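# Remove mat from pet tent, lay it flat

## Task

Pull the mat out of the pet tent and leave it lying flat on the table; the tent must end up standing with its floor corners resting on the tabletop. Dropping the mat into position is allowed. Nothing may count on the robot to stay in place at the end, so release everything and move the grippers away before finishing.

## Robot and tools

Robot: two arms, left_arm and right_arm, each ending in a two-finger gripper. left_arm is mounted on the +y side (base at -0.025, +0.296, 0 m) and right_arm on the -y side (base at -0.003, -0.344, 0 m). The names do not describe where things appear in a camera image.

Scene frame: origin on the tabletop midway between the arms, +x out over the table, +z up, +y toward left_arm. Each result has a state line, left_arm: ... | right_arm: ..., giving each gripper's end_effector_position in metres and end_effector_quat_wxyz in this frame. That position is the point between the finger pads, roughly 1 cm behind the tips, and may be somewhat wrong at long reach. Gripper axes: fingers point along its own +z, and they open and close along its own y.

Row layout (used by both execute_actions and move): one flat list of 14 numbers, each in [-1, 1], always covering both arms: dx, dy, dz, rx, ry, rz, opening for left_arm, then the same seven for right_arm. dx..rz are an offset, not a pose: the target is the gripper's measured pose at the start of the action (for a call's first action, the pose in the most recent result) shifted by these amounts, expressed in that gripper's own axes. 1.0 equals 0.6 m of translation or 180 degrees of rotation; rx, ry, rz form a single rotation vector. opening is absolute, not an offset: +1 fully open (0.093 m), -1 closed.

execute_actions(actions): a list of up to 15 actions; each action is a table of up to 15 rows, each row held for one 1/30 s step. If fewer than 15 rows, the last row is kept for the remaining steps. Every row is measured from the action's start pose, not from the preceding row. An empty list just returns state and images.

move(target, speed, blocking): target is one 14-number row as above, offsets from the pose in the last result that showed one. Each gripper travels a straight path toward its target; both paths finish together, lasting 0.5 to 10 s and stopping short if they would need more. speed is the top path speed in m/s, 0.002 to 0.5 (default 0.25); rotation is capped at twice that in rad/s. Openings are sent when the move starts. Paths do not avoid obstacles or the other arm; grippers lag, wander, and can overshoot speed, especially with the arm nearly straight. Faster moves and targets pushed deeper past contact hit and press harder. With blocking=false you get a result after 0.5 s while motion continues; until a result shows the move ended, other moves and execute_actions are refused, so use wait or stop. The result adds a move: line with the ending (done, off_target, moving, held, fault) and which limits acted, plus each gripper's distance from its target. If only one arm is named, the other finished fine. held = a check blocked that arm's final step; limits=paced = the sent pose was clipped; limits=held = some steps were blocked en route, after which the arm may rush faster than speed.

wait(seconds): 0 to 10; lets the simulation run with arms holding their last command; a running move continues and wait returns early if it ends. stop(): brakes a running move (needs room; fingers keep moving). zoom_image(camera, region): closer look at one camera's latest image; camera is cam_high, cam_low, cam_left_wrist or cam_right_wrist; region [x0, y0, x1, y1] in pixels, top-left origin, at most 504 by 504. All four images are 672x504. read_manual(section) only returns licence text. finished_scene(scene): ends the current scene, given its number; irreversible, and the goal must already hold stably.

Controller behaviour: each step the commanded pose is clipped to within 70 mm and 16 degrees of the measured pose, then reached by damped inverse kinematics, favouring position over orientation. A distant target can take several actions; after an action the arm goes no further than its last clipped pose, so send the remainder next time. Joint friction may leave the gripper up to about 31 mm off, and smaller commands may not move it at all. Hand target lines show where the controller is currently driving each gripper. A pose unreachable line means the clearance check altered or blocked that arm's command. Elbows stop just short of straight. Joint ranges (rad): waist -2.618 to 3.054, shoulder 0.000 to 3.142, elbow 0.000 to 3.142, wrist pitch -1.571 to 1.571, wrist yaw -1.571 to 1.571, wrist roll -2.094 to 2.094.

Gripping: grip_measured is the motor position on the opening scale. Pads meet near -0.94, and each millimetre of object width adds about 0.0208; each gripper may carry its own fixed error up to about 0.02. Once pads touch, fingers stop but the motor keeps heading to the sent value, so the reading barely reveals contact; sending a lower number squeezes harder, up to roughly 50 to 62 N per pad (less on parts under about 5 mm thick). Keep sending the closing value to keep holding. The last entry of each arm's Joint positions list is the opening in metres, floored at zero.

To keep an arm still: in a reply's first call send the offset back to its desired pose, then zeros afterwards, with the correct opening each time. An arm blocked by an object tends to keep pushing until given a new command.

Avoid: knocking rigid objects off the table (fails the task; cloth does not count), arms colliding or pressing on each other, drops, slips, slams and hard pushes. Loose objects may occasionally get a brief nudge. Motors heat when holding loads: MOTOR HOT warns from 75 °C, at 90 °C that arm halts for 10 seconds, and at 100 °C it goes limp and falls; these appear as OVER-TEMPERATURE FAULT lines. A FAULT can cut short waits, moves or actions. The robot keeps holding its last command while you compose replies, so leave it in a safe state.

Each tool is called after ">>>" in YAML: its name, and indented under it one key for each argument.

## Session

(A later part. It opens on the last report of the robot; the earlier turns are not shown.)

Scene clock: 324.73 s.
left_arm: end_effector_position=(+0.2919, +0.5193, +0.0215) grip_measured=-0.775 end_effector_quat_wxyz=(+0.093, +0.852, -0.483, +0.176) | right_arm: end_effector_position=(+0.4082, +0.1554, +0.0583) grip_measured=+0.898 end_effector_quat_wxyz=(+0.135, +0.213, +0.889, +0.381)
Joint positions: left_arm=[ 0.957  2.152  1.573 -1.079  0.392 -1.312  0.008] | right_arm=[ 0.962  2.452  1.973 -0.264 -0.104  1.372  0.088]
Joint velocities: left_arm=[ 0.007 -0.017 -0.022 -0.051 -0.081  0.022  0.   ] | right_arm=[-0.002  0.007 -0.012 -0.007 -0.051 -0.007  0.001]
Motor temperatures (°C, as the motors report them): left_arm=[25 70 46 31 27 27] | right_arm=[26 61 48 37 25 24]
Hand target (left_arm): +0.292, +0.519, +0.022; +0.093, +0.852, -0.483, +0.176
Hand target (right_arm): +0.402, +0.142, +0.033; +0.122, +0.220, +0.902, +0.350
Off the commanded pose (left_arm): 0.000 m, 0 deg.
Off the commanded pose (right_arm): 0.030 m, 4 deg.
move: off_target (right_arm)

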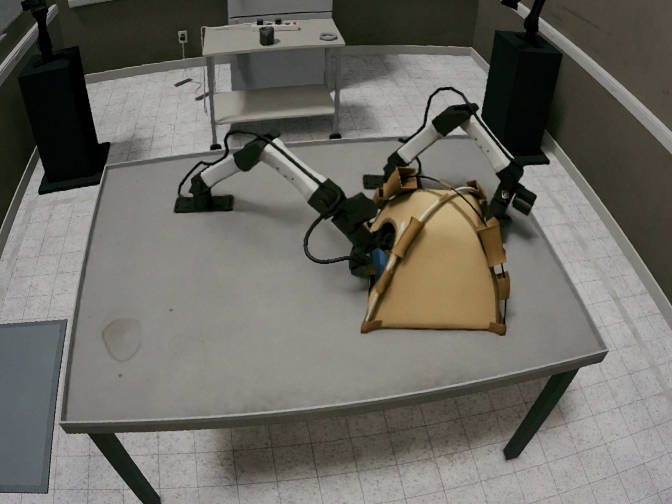

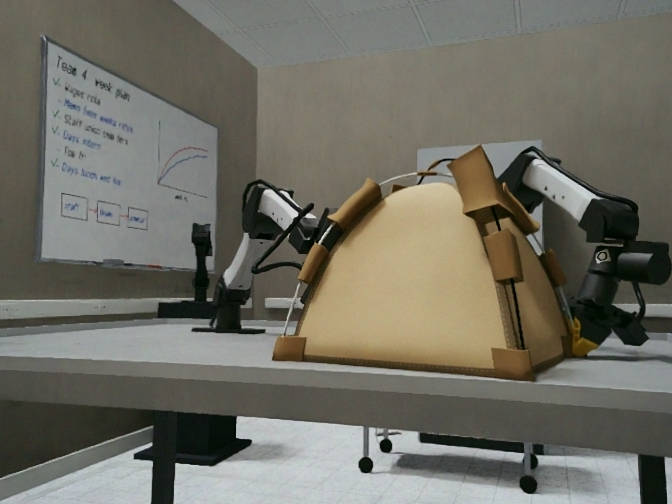

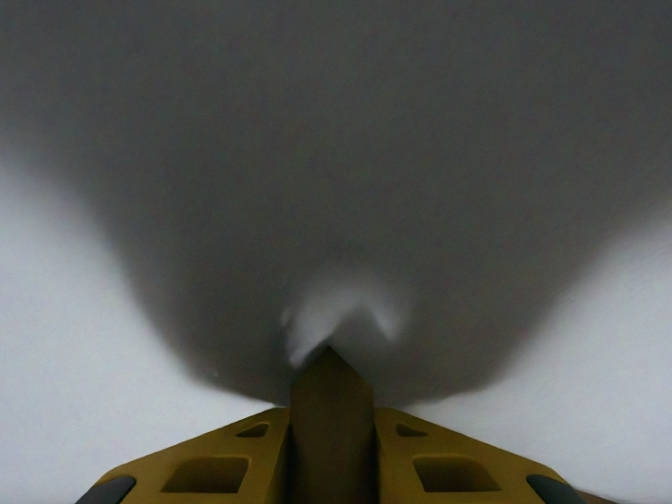

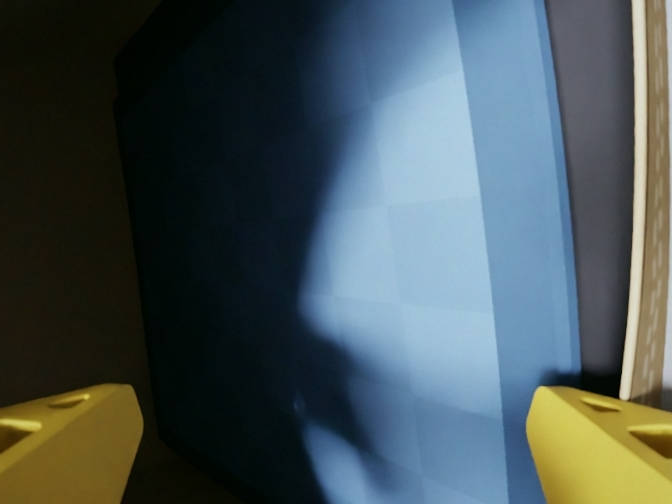

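>>> move:
  target: [0,0,0,0,0,0,-1, -0.01,-0.022,-0.028,0.04,0,0,0.9]
  speed: 0.03

Scene clock: 335.93 s.
left_arm: end_effector_position=(+0.2919, +0.5193, +0.0215) grip_measured=-0.775 end_effector_quat_wxyz=(+0.093, +0.852, -0.483, +0.176) | right_arm: end_effector_position=(+0.3958, +0.1387, +0.0517) grip_measured=+0.898 end_effector_quat_wxyz=(+0.114, +0.218, +0.912, +0.327)
Joint positions: left_arm=[ 0.957  2.152  1.573 -1.079  0.392 -1.312  0.008] | right_arm=[ 0.962  2.442  2.014 -0.44  -0.094  1.36   0.088]
Joint velocities: left_arm=[-0.012  0.002 -0.012  0.095  0.007 -0.022 -0.   ] | right_arm=[-0.007  0.002 -0.007  0.007  0.066 -0.007 -0.   ]
Motor temperatures (°C, as the motors report them): left_arm=[25 71 46 31 27 27] | right_arm=[26 64 47 37 25 24]
Hand target (left_arm): +0.292, +0.519, +0.022; +0.093, +0.852, -0.483, +0.176
Hand target (right_arm): +0.403, +0.134, +0.060; +0.120, +0.222, +0.911, +0.325
Off the commanded pose (left_arm): 0.000 m, 0 deg.
Off the commanded pose (right_arm): 0.012 m, 1 deg.
move: off_target (right_arm)

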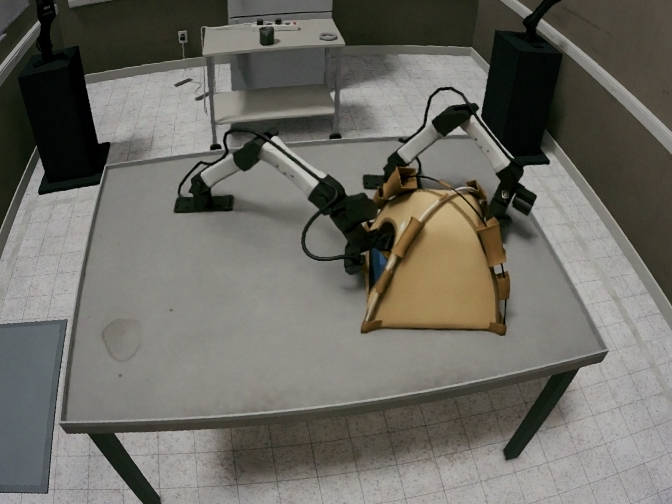

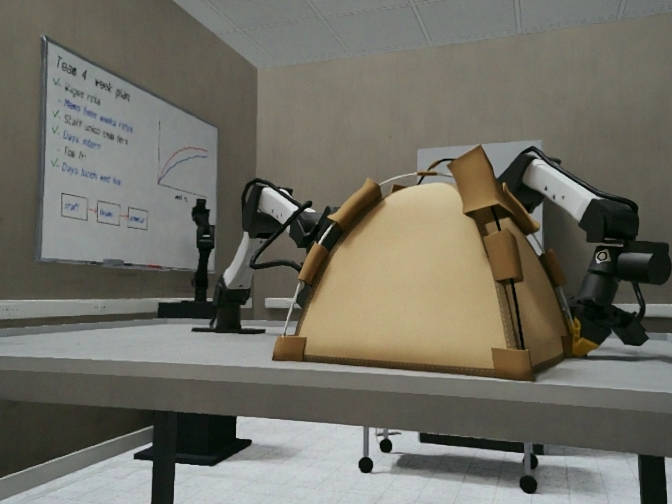

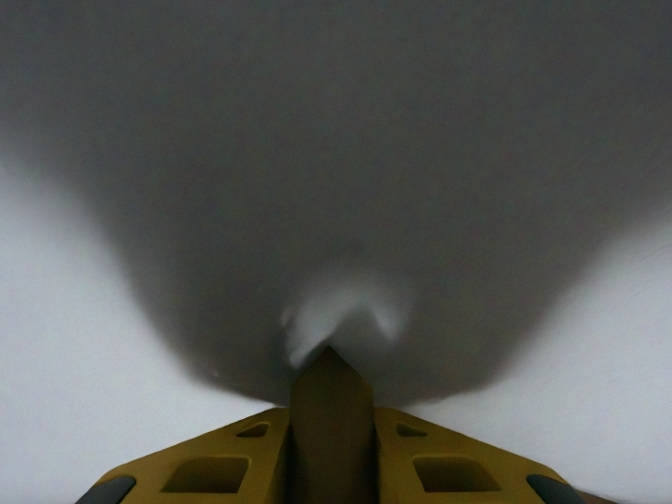

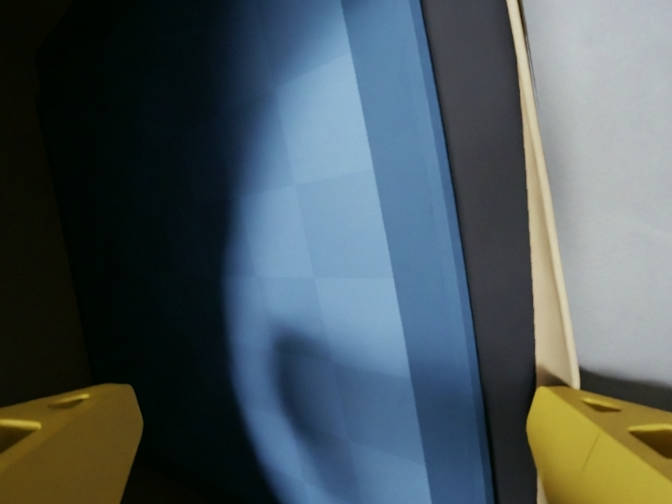

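>>> move:
  target: [0,0,0,0,0,0,-1, 0.003,-0.036,0.036,0,0,0,0.9]
  speed: 0.03

>>> move:
  target: [0,0,0,0,0,0,-1, 0.0,-0.02,0.02,-0.09,0,0,0.9]
  speed: 0.04

Scene clock: 346.93 s.
left_arm: end_effector_position=(+0.2919, +0.5193, +0.0215) grip_measured=-0.775 end_effector_quat_wxyz=(+0.093, +0.852, -0.483, +0.176) | right_arm: end_effector_position=(+0.3985, +0.1417, +0.0447) grip_measured=+0.898 end_effector_quat_wxyz=(+0.122, +0.216, +0.906, +0.343)
Joint positions: left_arm=[ 0.957  2.152  1.573 -1.079  0.392 -1.312  0.008] | right_arm=[ 0.962  2.442  1.96  -0.349 -0.094  1.359  0.088]
Joint velocities: left_arm=[-0.007 -0.017  0.002 -0.022  0.037 -0.007  0.   ] | right_arm=[-0.017  0.002 -0.022  0.007  0.066 -0.051 -0.002]
Motor temperatures (°C, as the motors report them): left_arm=[25 71 46 30 27 27] | right_arm=[26 67 48 36 25 24]
Hand target (left_arm): +0.292, +0.519, +0.022; +0.093, +0.852, -0.483, +0.176
Hand target (right_arm): +0.395, +0.136, +0.022; +0.114, +0.219, +0.912, +0.327
Off the commanded pose (left_arm): 0.000 m, 0 deg.
Off the commanded pose (right_arm): 0.024 m, 2 deg.
move: off_target (right_arm)

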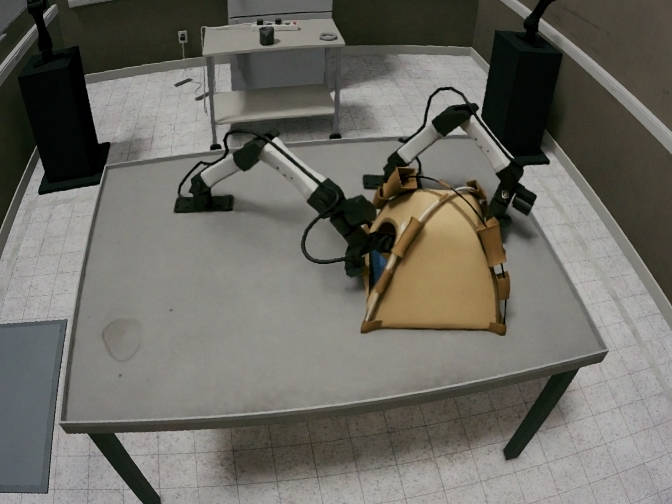

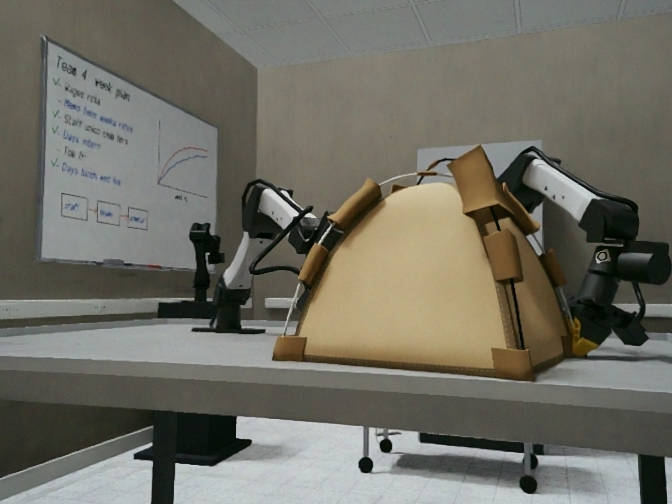

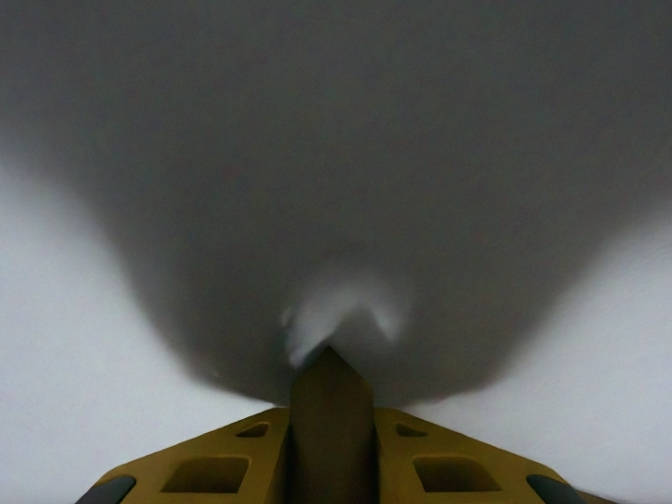

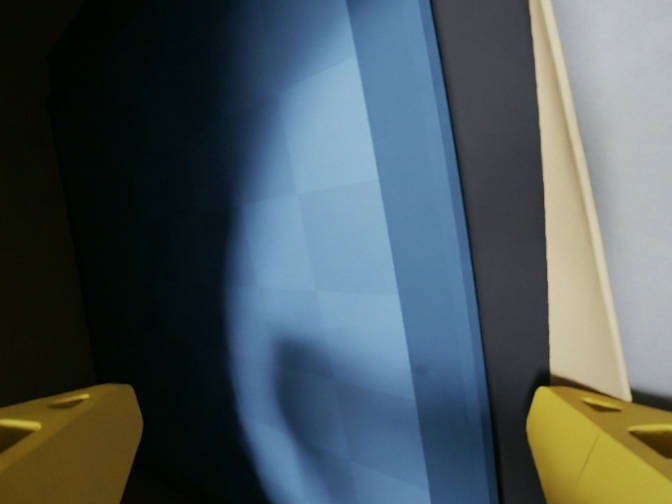

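Scene clock: 350.73 s.
left_arm: end_effector_position=(+0.2919, +0.5193, +0.0215) grip_measured=-0.775 end_effector_quat_wxyz=(+0.093, +0.852, -0.483, +0.176) | right_arm: end_effector_position=(+0.4029, +0.1548, +0.0542) grip_measured=+0.898 end_effector_quat_wxyz=(+0.167, +0.182, +0.835, +0.492)
Joint positions: left_arm=[ 0.957  2.152  1.573 -1.079  0.392 -1.312  0.008] | right_arm=[ 0.952  2.388  1.616  0.287 -0.162  1.374  0.088]
Joint velocities: left_arm=[ 0.017 -0.002  0.007  0.066 -0.051  0.051 -0.   ] | right_arm=[ 0.012 -0.017 -0.002  0.007 -0.037 -0.037  0.   ]
Motor temperatures (°C, as the motors report them): left_arm=[25 71 46 30 27 27] | right_arm=[26 68 48 37 25 24]
Hand target (left_arm): +0.292, +0.519, +0.022; +0.093, +0.852, -0.483, +0.176
Hand target (right_arm): +0.399, +0.141, +0.028; +0.152, +0.195, +0.849, +0.467
Off the commanded pose (left_arm): 0.000 m, 0 deg.
Off the commanded pose (right_arm): 0.030 m, 4 deg.
move: off_target (right_arm)

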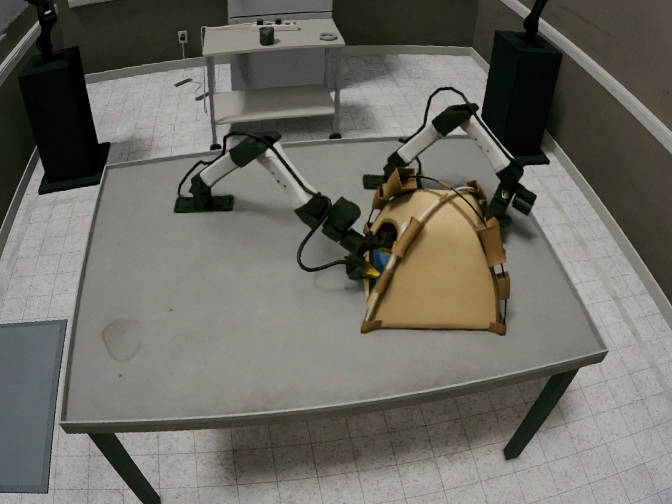

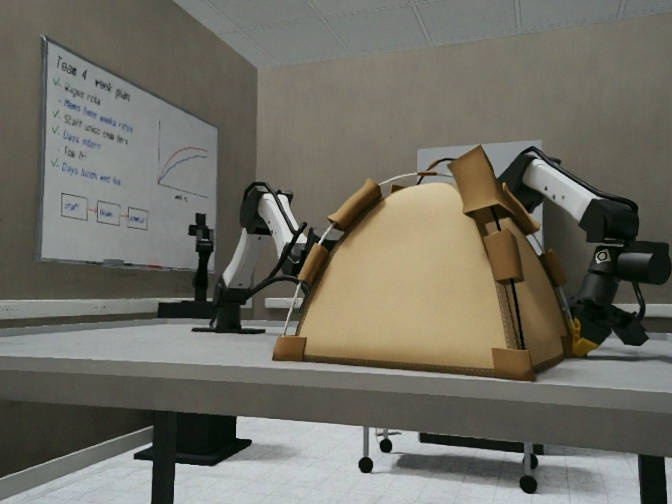

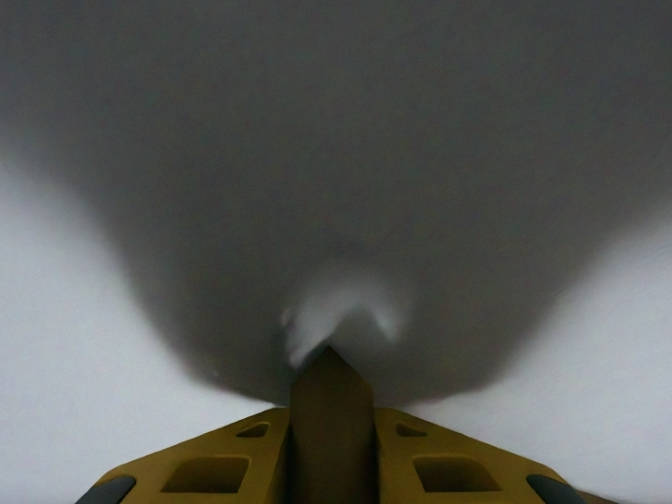

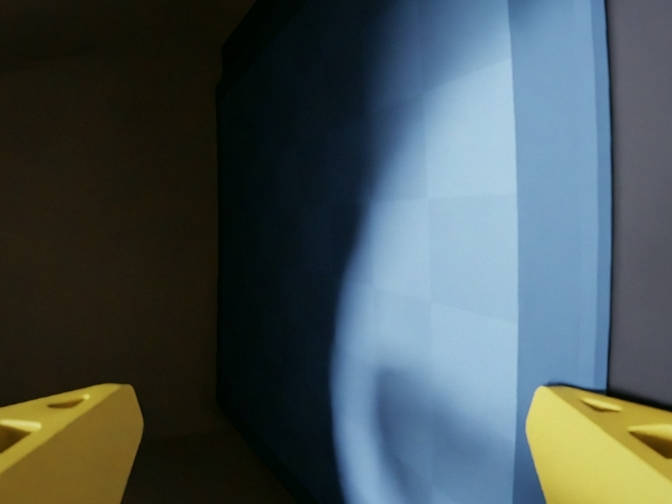

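>>> move:
  target: [0,0,0,0,0,0,-1, -0.008,-0.016,-0.034,0.07,0,0,0.9]
  speed: 0.03

Scene clock: 378.07 s.
left_arm: end_effector_position=(+0.2919, +0.5193, +0.0215) grip_measured=-0.775 end_effector_quat_wxyz=(+0.093, +0.852, -0.483, +0.176) | right_arm: end_effector_position=(+0.3923, +0.1346, +0.0440) grip_measured=+0.898 end_effector_quat_wxyz=(+0.139, +0.199, +0.883, +0.401)
Joint positions: left_arm=[ 0.957  2.152  1.573 -1.079  0.392 -1.312  0.008] | right_arm=[ 0.952  2.35   1.695 -0.047 -0.129  1.35   0.088]
Joint velocities: left_arm=[ 0.002 -0.012  0.007 -0.007 -0.007 -0.007 -0.   ] | right_arm=[-0.017  0.007  0.007 -0.007  0.037 -0.051  0.001]
Motor temperatures (°C, as the motors report them): left_arm=[25 73 46 30 27 27] | right_arm=[26 69 46 38 25 24]
Hand target (left_arm): +0.292, +0.519, +0.022; +0.093, +0.852, -0.483, +0.176
Hand target (right_arm): +0.396, +0.133, +0.055; +0.145, +0.201, +0.883, +0.398
Off the commanded pose (left_arm): 0.000 m, 0 deg.
Off the commanded pose (right_arm): 0.012 m, 1 deg.
move: off_target (right_arm)

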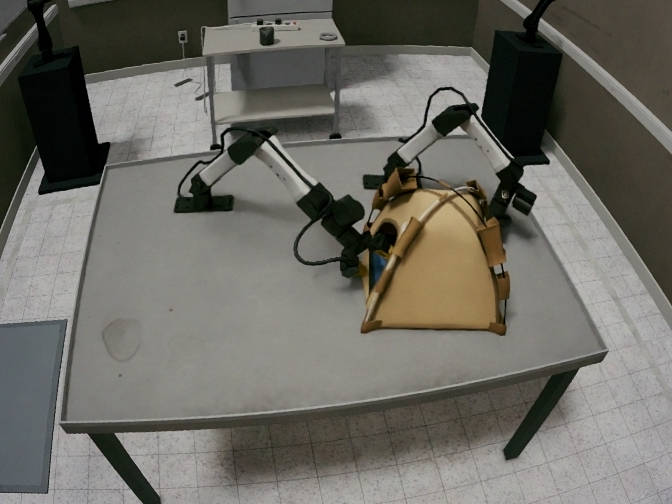

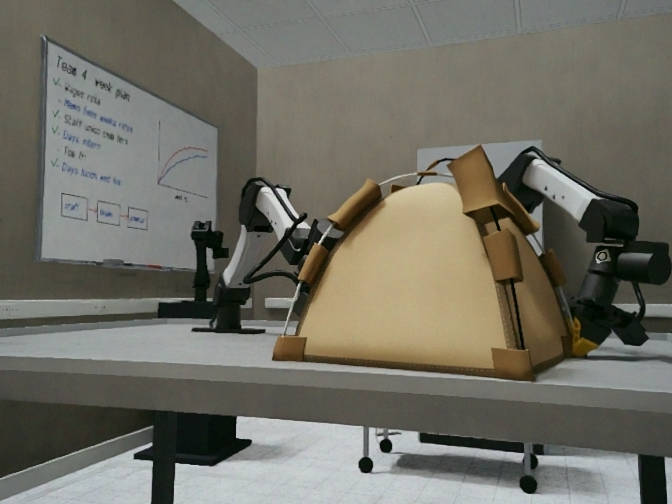

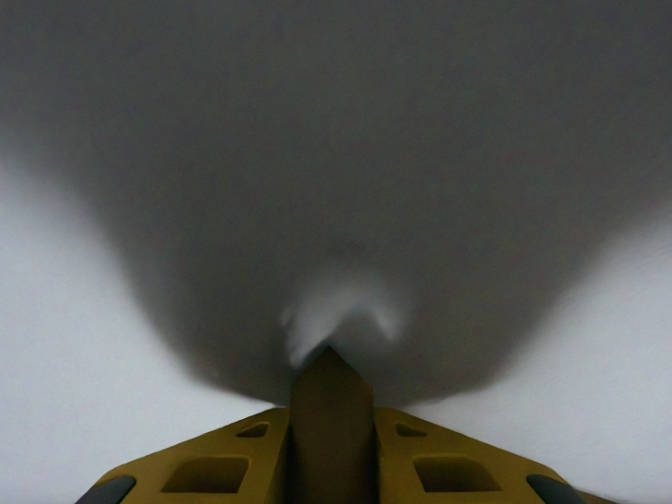

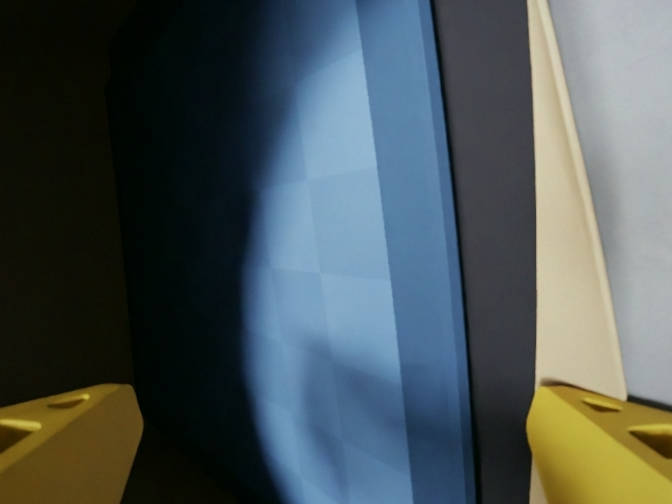

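>>> move:
  target: [0,0,0,0,0,0,-1, 0.023,0.026,0.085,0,0,0,0.9]
  speed: 0.03

Scene clock: 385.67 s.
left_arm: end_effector_position=(+0.2919, +0.5193, +0.0215) grip_measured=-0.775 end_effector_quat_wxyz=(+0.093, +0.852, -0.483, +0.176) | right_arm: end_effector_position=(+0.4150, +0.1810, +0.0524) grip_measured=+0.898 end_effector_quat_wxyz=(+0.156, +0.196, +0.870, +0.425)
Joint positions: left_arm=[ 0.957  2.152  1.573 -1.079  0.392 -1.312  0.008] | right_arm=[ 0.98   2.519  1.989 -0.104 -0.1    1.366  0.088]
Joint velocities: left_arm=[-0.017  0.002 -0.017 -0.037  0.022 -0.037 -0.001] | right_arm=[-0.002 -0.002  0.007 -0.066 -0.066 -0.066  0.001]
Motor temperatures (°C, as the motors report them): left_arm=[25 73 46 30 27 27] | right_arm=[26 70 47 37 25 24]
Hand target (left_arm): +0.292, +0.519, +0.022; +0.093, +0.852, -0.483, +0.176
Hand target (right_arm): +0.405, +0.183, +0.023; +0.140, +0.199, +0.883, +0.401
Off the commanded pose (left_arm): 0.000 m, 0 deg.
Off the commanded pose (right_arm): 0.032 m, 4 deg.
move: off_target (right_arm)

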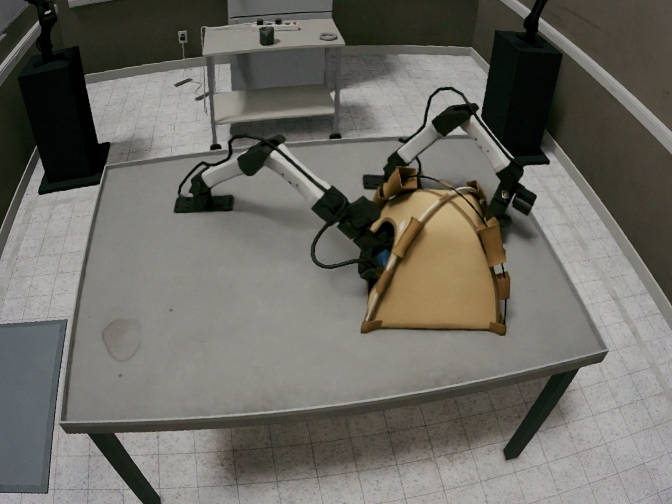

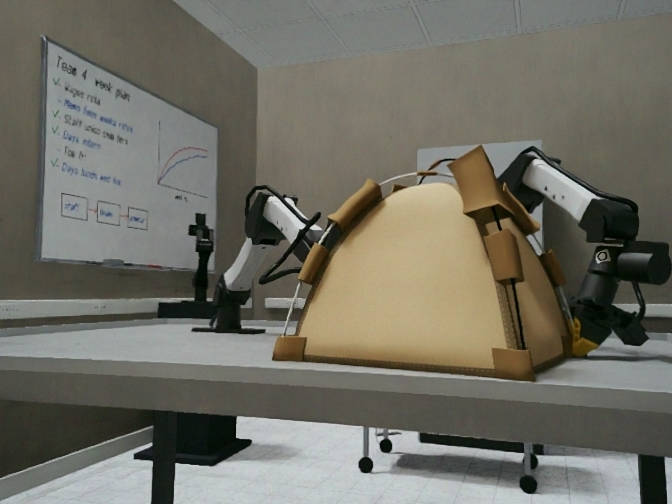

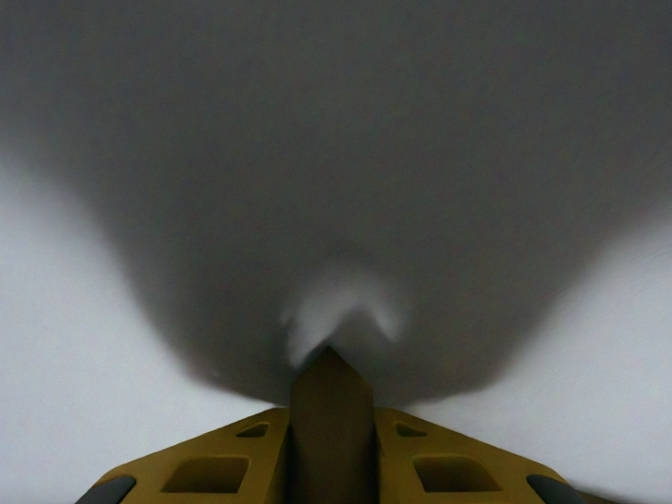

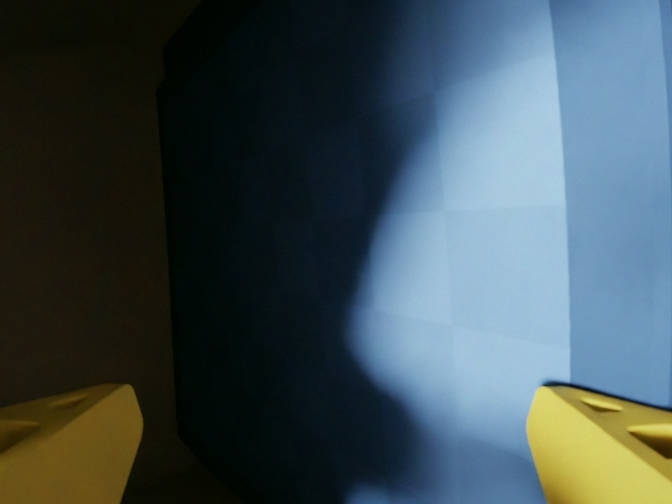

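>>> move:
  target: [0,0,0,0,0,0,-1, -0.017,-0.083,-0.04,0,0,0,0.9]
  speed: 0.03

Scene clock: 404.87 s.
left_arm: end_effector_position=(+0.2920, +0.5192, +0.0216) grip_measured=-0.775 end_effector_quat_wxyz=(+0.093, +0.852, -0.483, +0.177) | right_arm: end_effector_position=(+0.4047, +0.1496, +0.0499) grip_measured=+0.898 end_effector_quat_wxyz=(+0.164, +0.187, +0.855, +0.455)
Joint positions: left_arm=[ 0.957  2.152  1.573 -1.079  0.393 -1.312  0.008] | right_arm=[ 0.951  2.386  1.672  0.146 -0.139  1.352  0.088]
Joint velocities: left_arm=[-0.002 -0.007  0.002 -0.007  0.022 -0.007  0.001] | right_arm=[ 0.002  0.002 -0.002 -0.066 -0.037  0.007  0.001]
Motor temperatures (°C, as the motors report them): left_arm=[25 74 46 30 27 27] | right_arm=[26 68 49 37 25 24]
Hand target (left_arm): +0.292, +0.519, +0.022; +0.092, +0.852, -0.483, +0.176
Hand target (right_arm): +0.402, +0.132, +0.028; +0.156, +0.196, +0.870, +0.426
Off the commanded pose (left_arm): 0.000 m, 0 deg.
Off the commanded pose (right_arm): 0.028 m, 4 deg.
move: off_target (right_arm)

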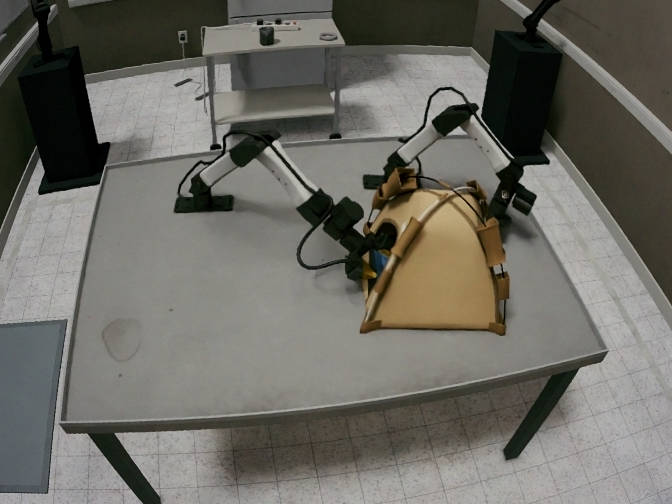

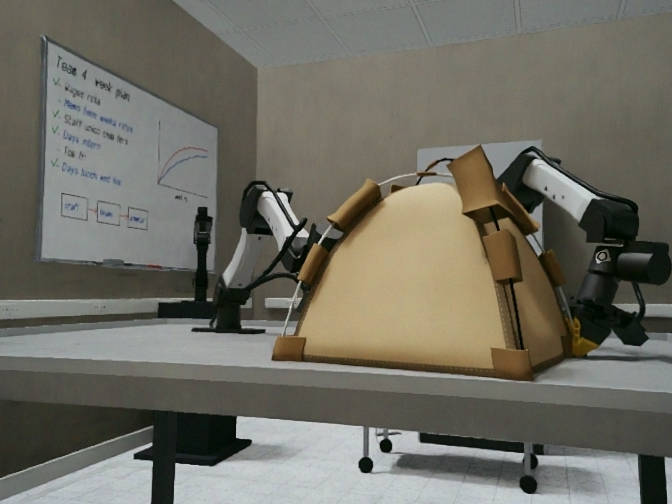

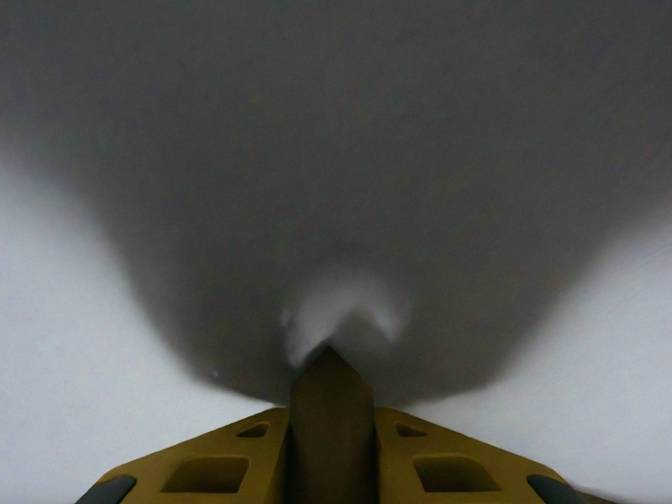

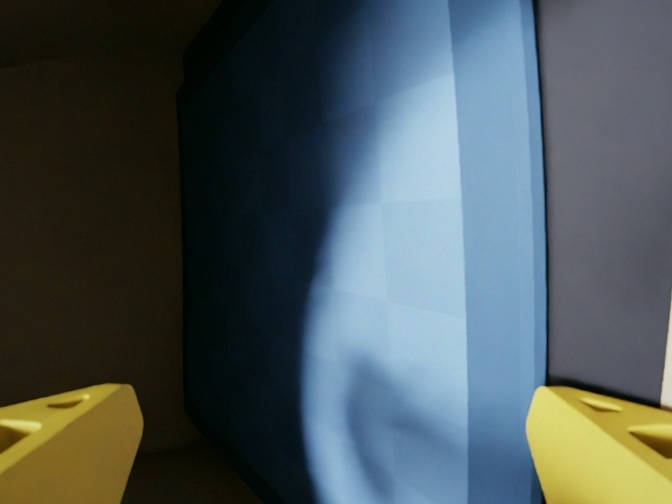

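>>> move:
  target: [0,0,0,0,0,0,-1, -0.003,-0.007,-0.011,0.12,0,0,0.9]
  speed: 0.04

>>> move:
  target: [0,0,0,0,0,0,-1, 0.003,-0.035,0.035,0.02,0,0,0.9]
  speed: 0.03

Scene clock: 445.97 s.
left_arm: end_effector_position=(+0.2920, +0.5192, +0.0216) grip_measured=-0.775 end_effector_quat_wxyz=(+0.093, +0.852, -0.483, +0.177) | right_arm: end_effector_position=(+0.4086, +0.1371, +0.0594) grip_measured=+0.898 end_effector_quat_wxyz=(+0.128, +0.223, +0.920, +0.297)
Joint positions: left_arm=[ 0.957  2.152  1.573 -1.079  0.393 -1.312  0.008] | right_arm=[ 0.958  2.512  2.201 -0.603 -0.046  1.342  0.088]
Joint velocities: left_arm=[-0.007  0.002  0.002  0.051  0.007 -0.037  0.   ] | right_arm=[-0.002  0.012  0.002  0.022 -0.037  0.037  0.   ]
Motor temperatures (°C, as the motors report them): left_arm=[25 76 46 29 27 27] | right_arm=[26 73 46 37 25 24]
Hand target (left_arm): +0.292, +0.519, +0.022; +0.093, +0.852, -0.483, +0.177
Hand target (right_arm): +0.403, +0.142, +0.051; +0.125, +0.216, +0.925, +0.288
Off the commanded pose (left_arm): 0.000 m, 0 deg.
Off the commanded pose (right_arm): 0.012 m, 2 deg.
MOTOR HOT: a motor of the left arm reached 75 °C. Now the hottest motor of the left arm, joint 2 (shoulder), reports 76 °C. The controller's stop level is 90 °C. To cool a motor, set the load down, stop pushing, or move to a pose that needs little force.
move: off_target (right_arm)

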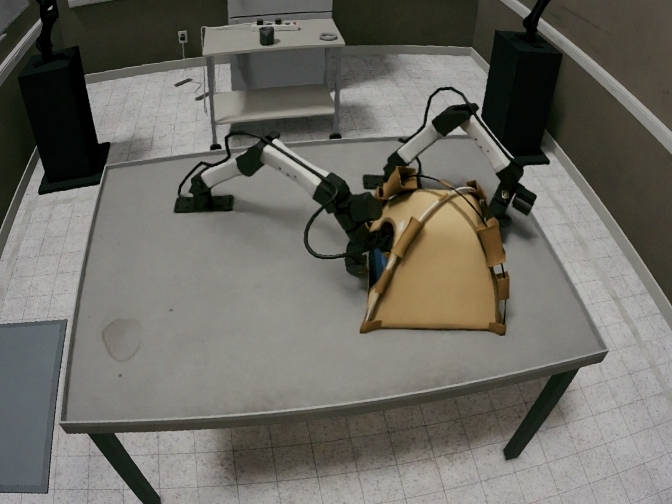

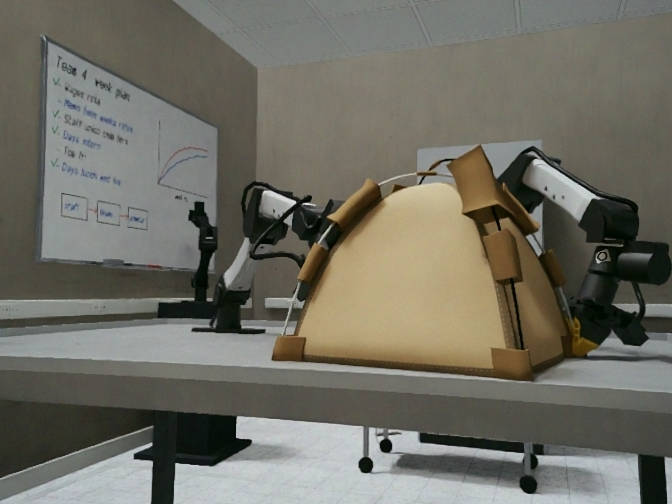

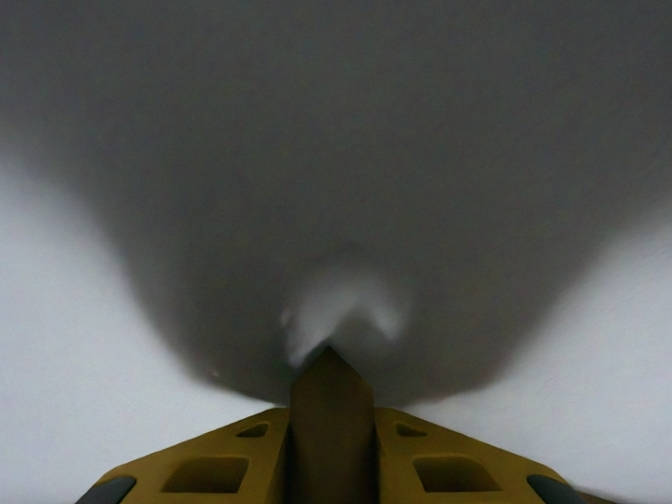

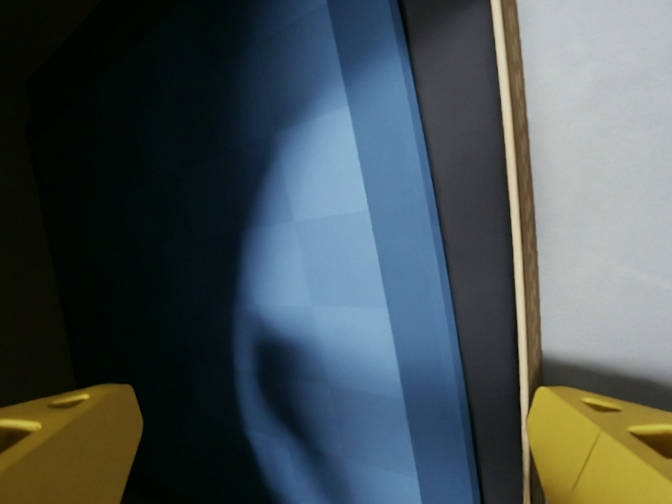

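Scene clock: 447.33 s.
left_arm: end_effector_position=(+0.2920, +0.5192, +0.0216) grip_measured=-0.775 end_effector_quat_wxyz=(+0.093, +0.852, -0.483, +0.177) | right_arm: end_effector_position=(+0.4062, +0.1325, +0.0345) grip_measured=+0.898 end_effector_quat_wxyz=(+0.120, +0.226, +0.927, +0.274)
Joint positions: left_arm=[ 0.957  2.152  1.573 -1.079  0.393 -1.312  0.008] | right_arm=[ 0.958  2.55   2.201 -0.616 -0.039  1.342  0.088]
Joint velocities: left_arm=[ 0.002  0.012  0.007 -0.051  0.022  0.007 -0.001] | right_arm=[-0.012 -0.007 -0.002  0.007 -0.037 -0.037 -0.   ]
Motor temperatures (°C, as the motors report them): left_arm=[25 76 46 29 27 27] | right_arm=[26 73 46 37 25 24]
Hand target (left_arm): +0.292, +0.519, +0.022; +0.093, +0.852, -0.483, +0.177
Hand target (right_arm): +0.408, +0.133, +0.030; +0.121, +0.227, +0.928, +0.268
Off the commanded pose (left_arm): 0.000 m, 0 deg.
Off the commanded pose (right_arm): 0.005 m, 1 deg.
MOTOR HOT: still on. Now the hottest motor of the left arm, joint 2 (shoulder), reports 76 °C; the controller's stop level is 90 °C.
move: done

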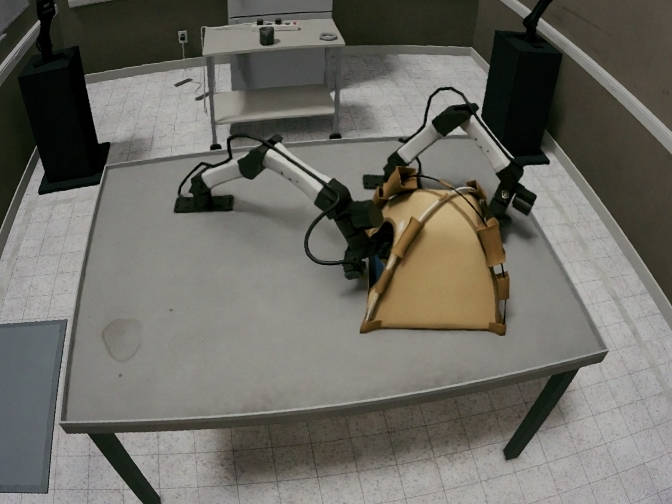

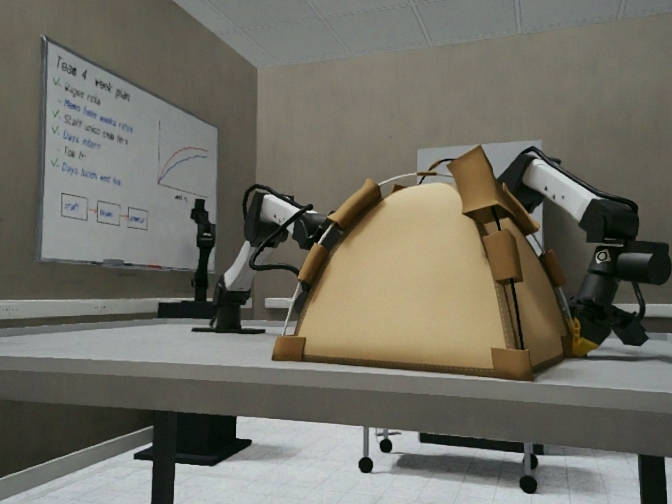

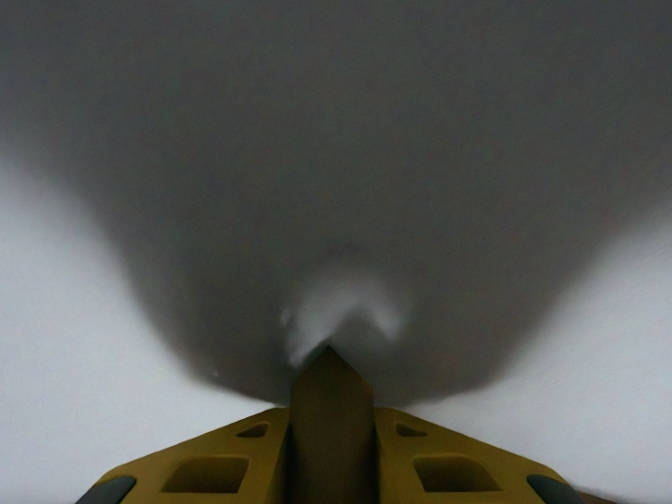

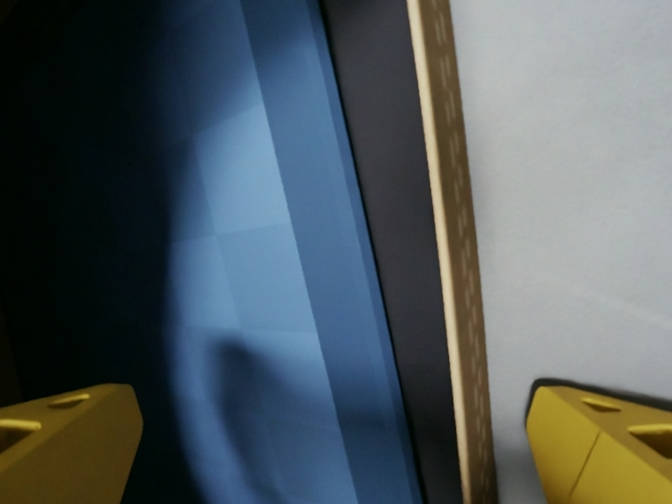

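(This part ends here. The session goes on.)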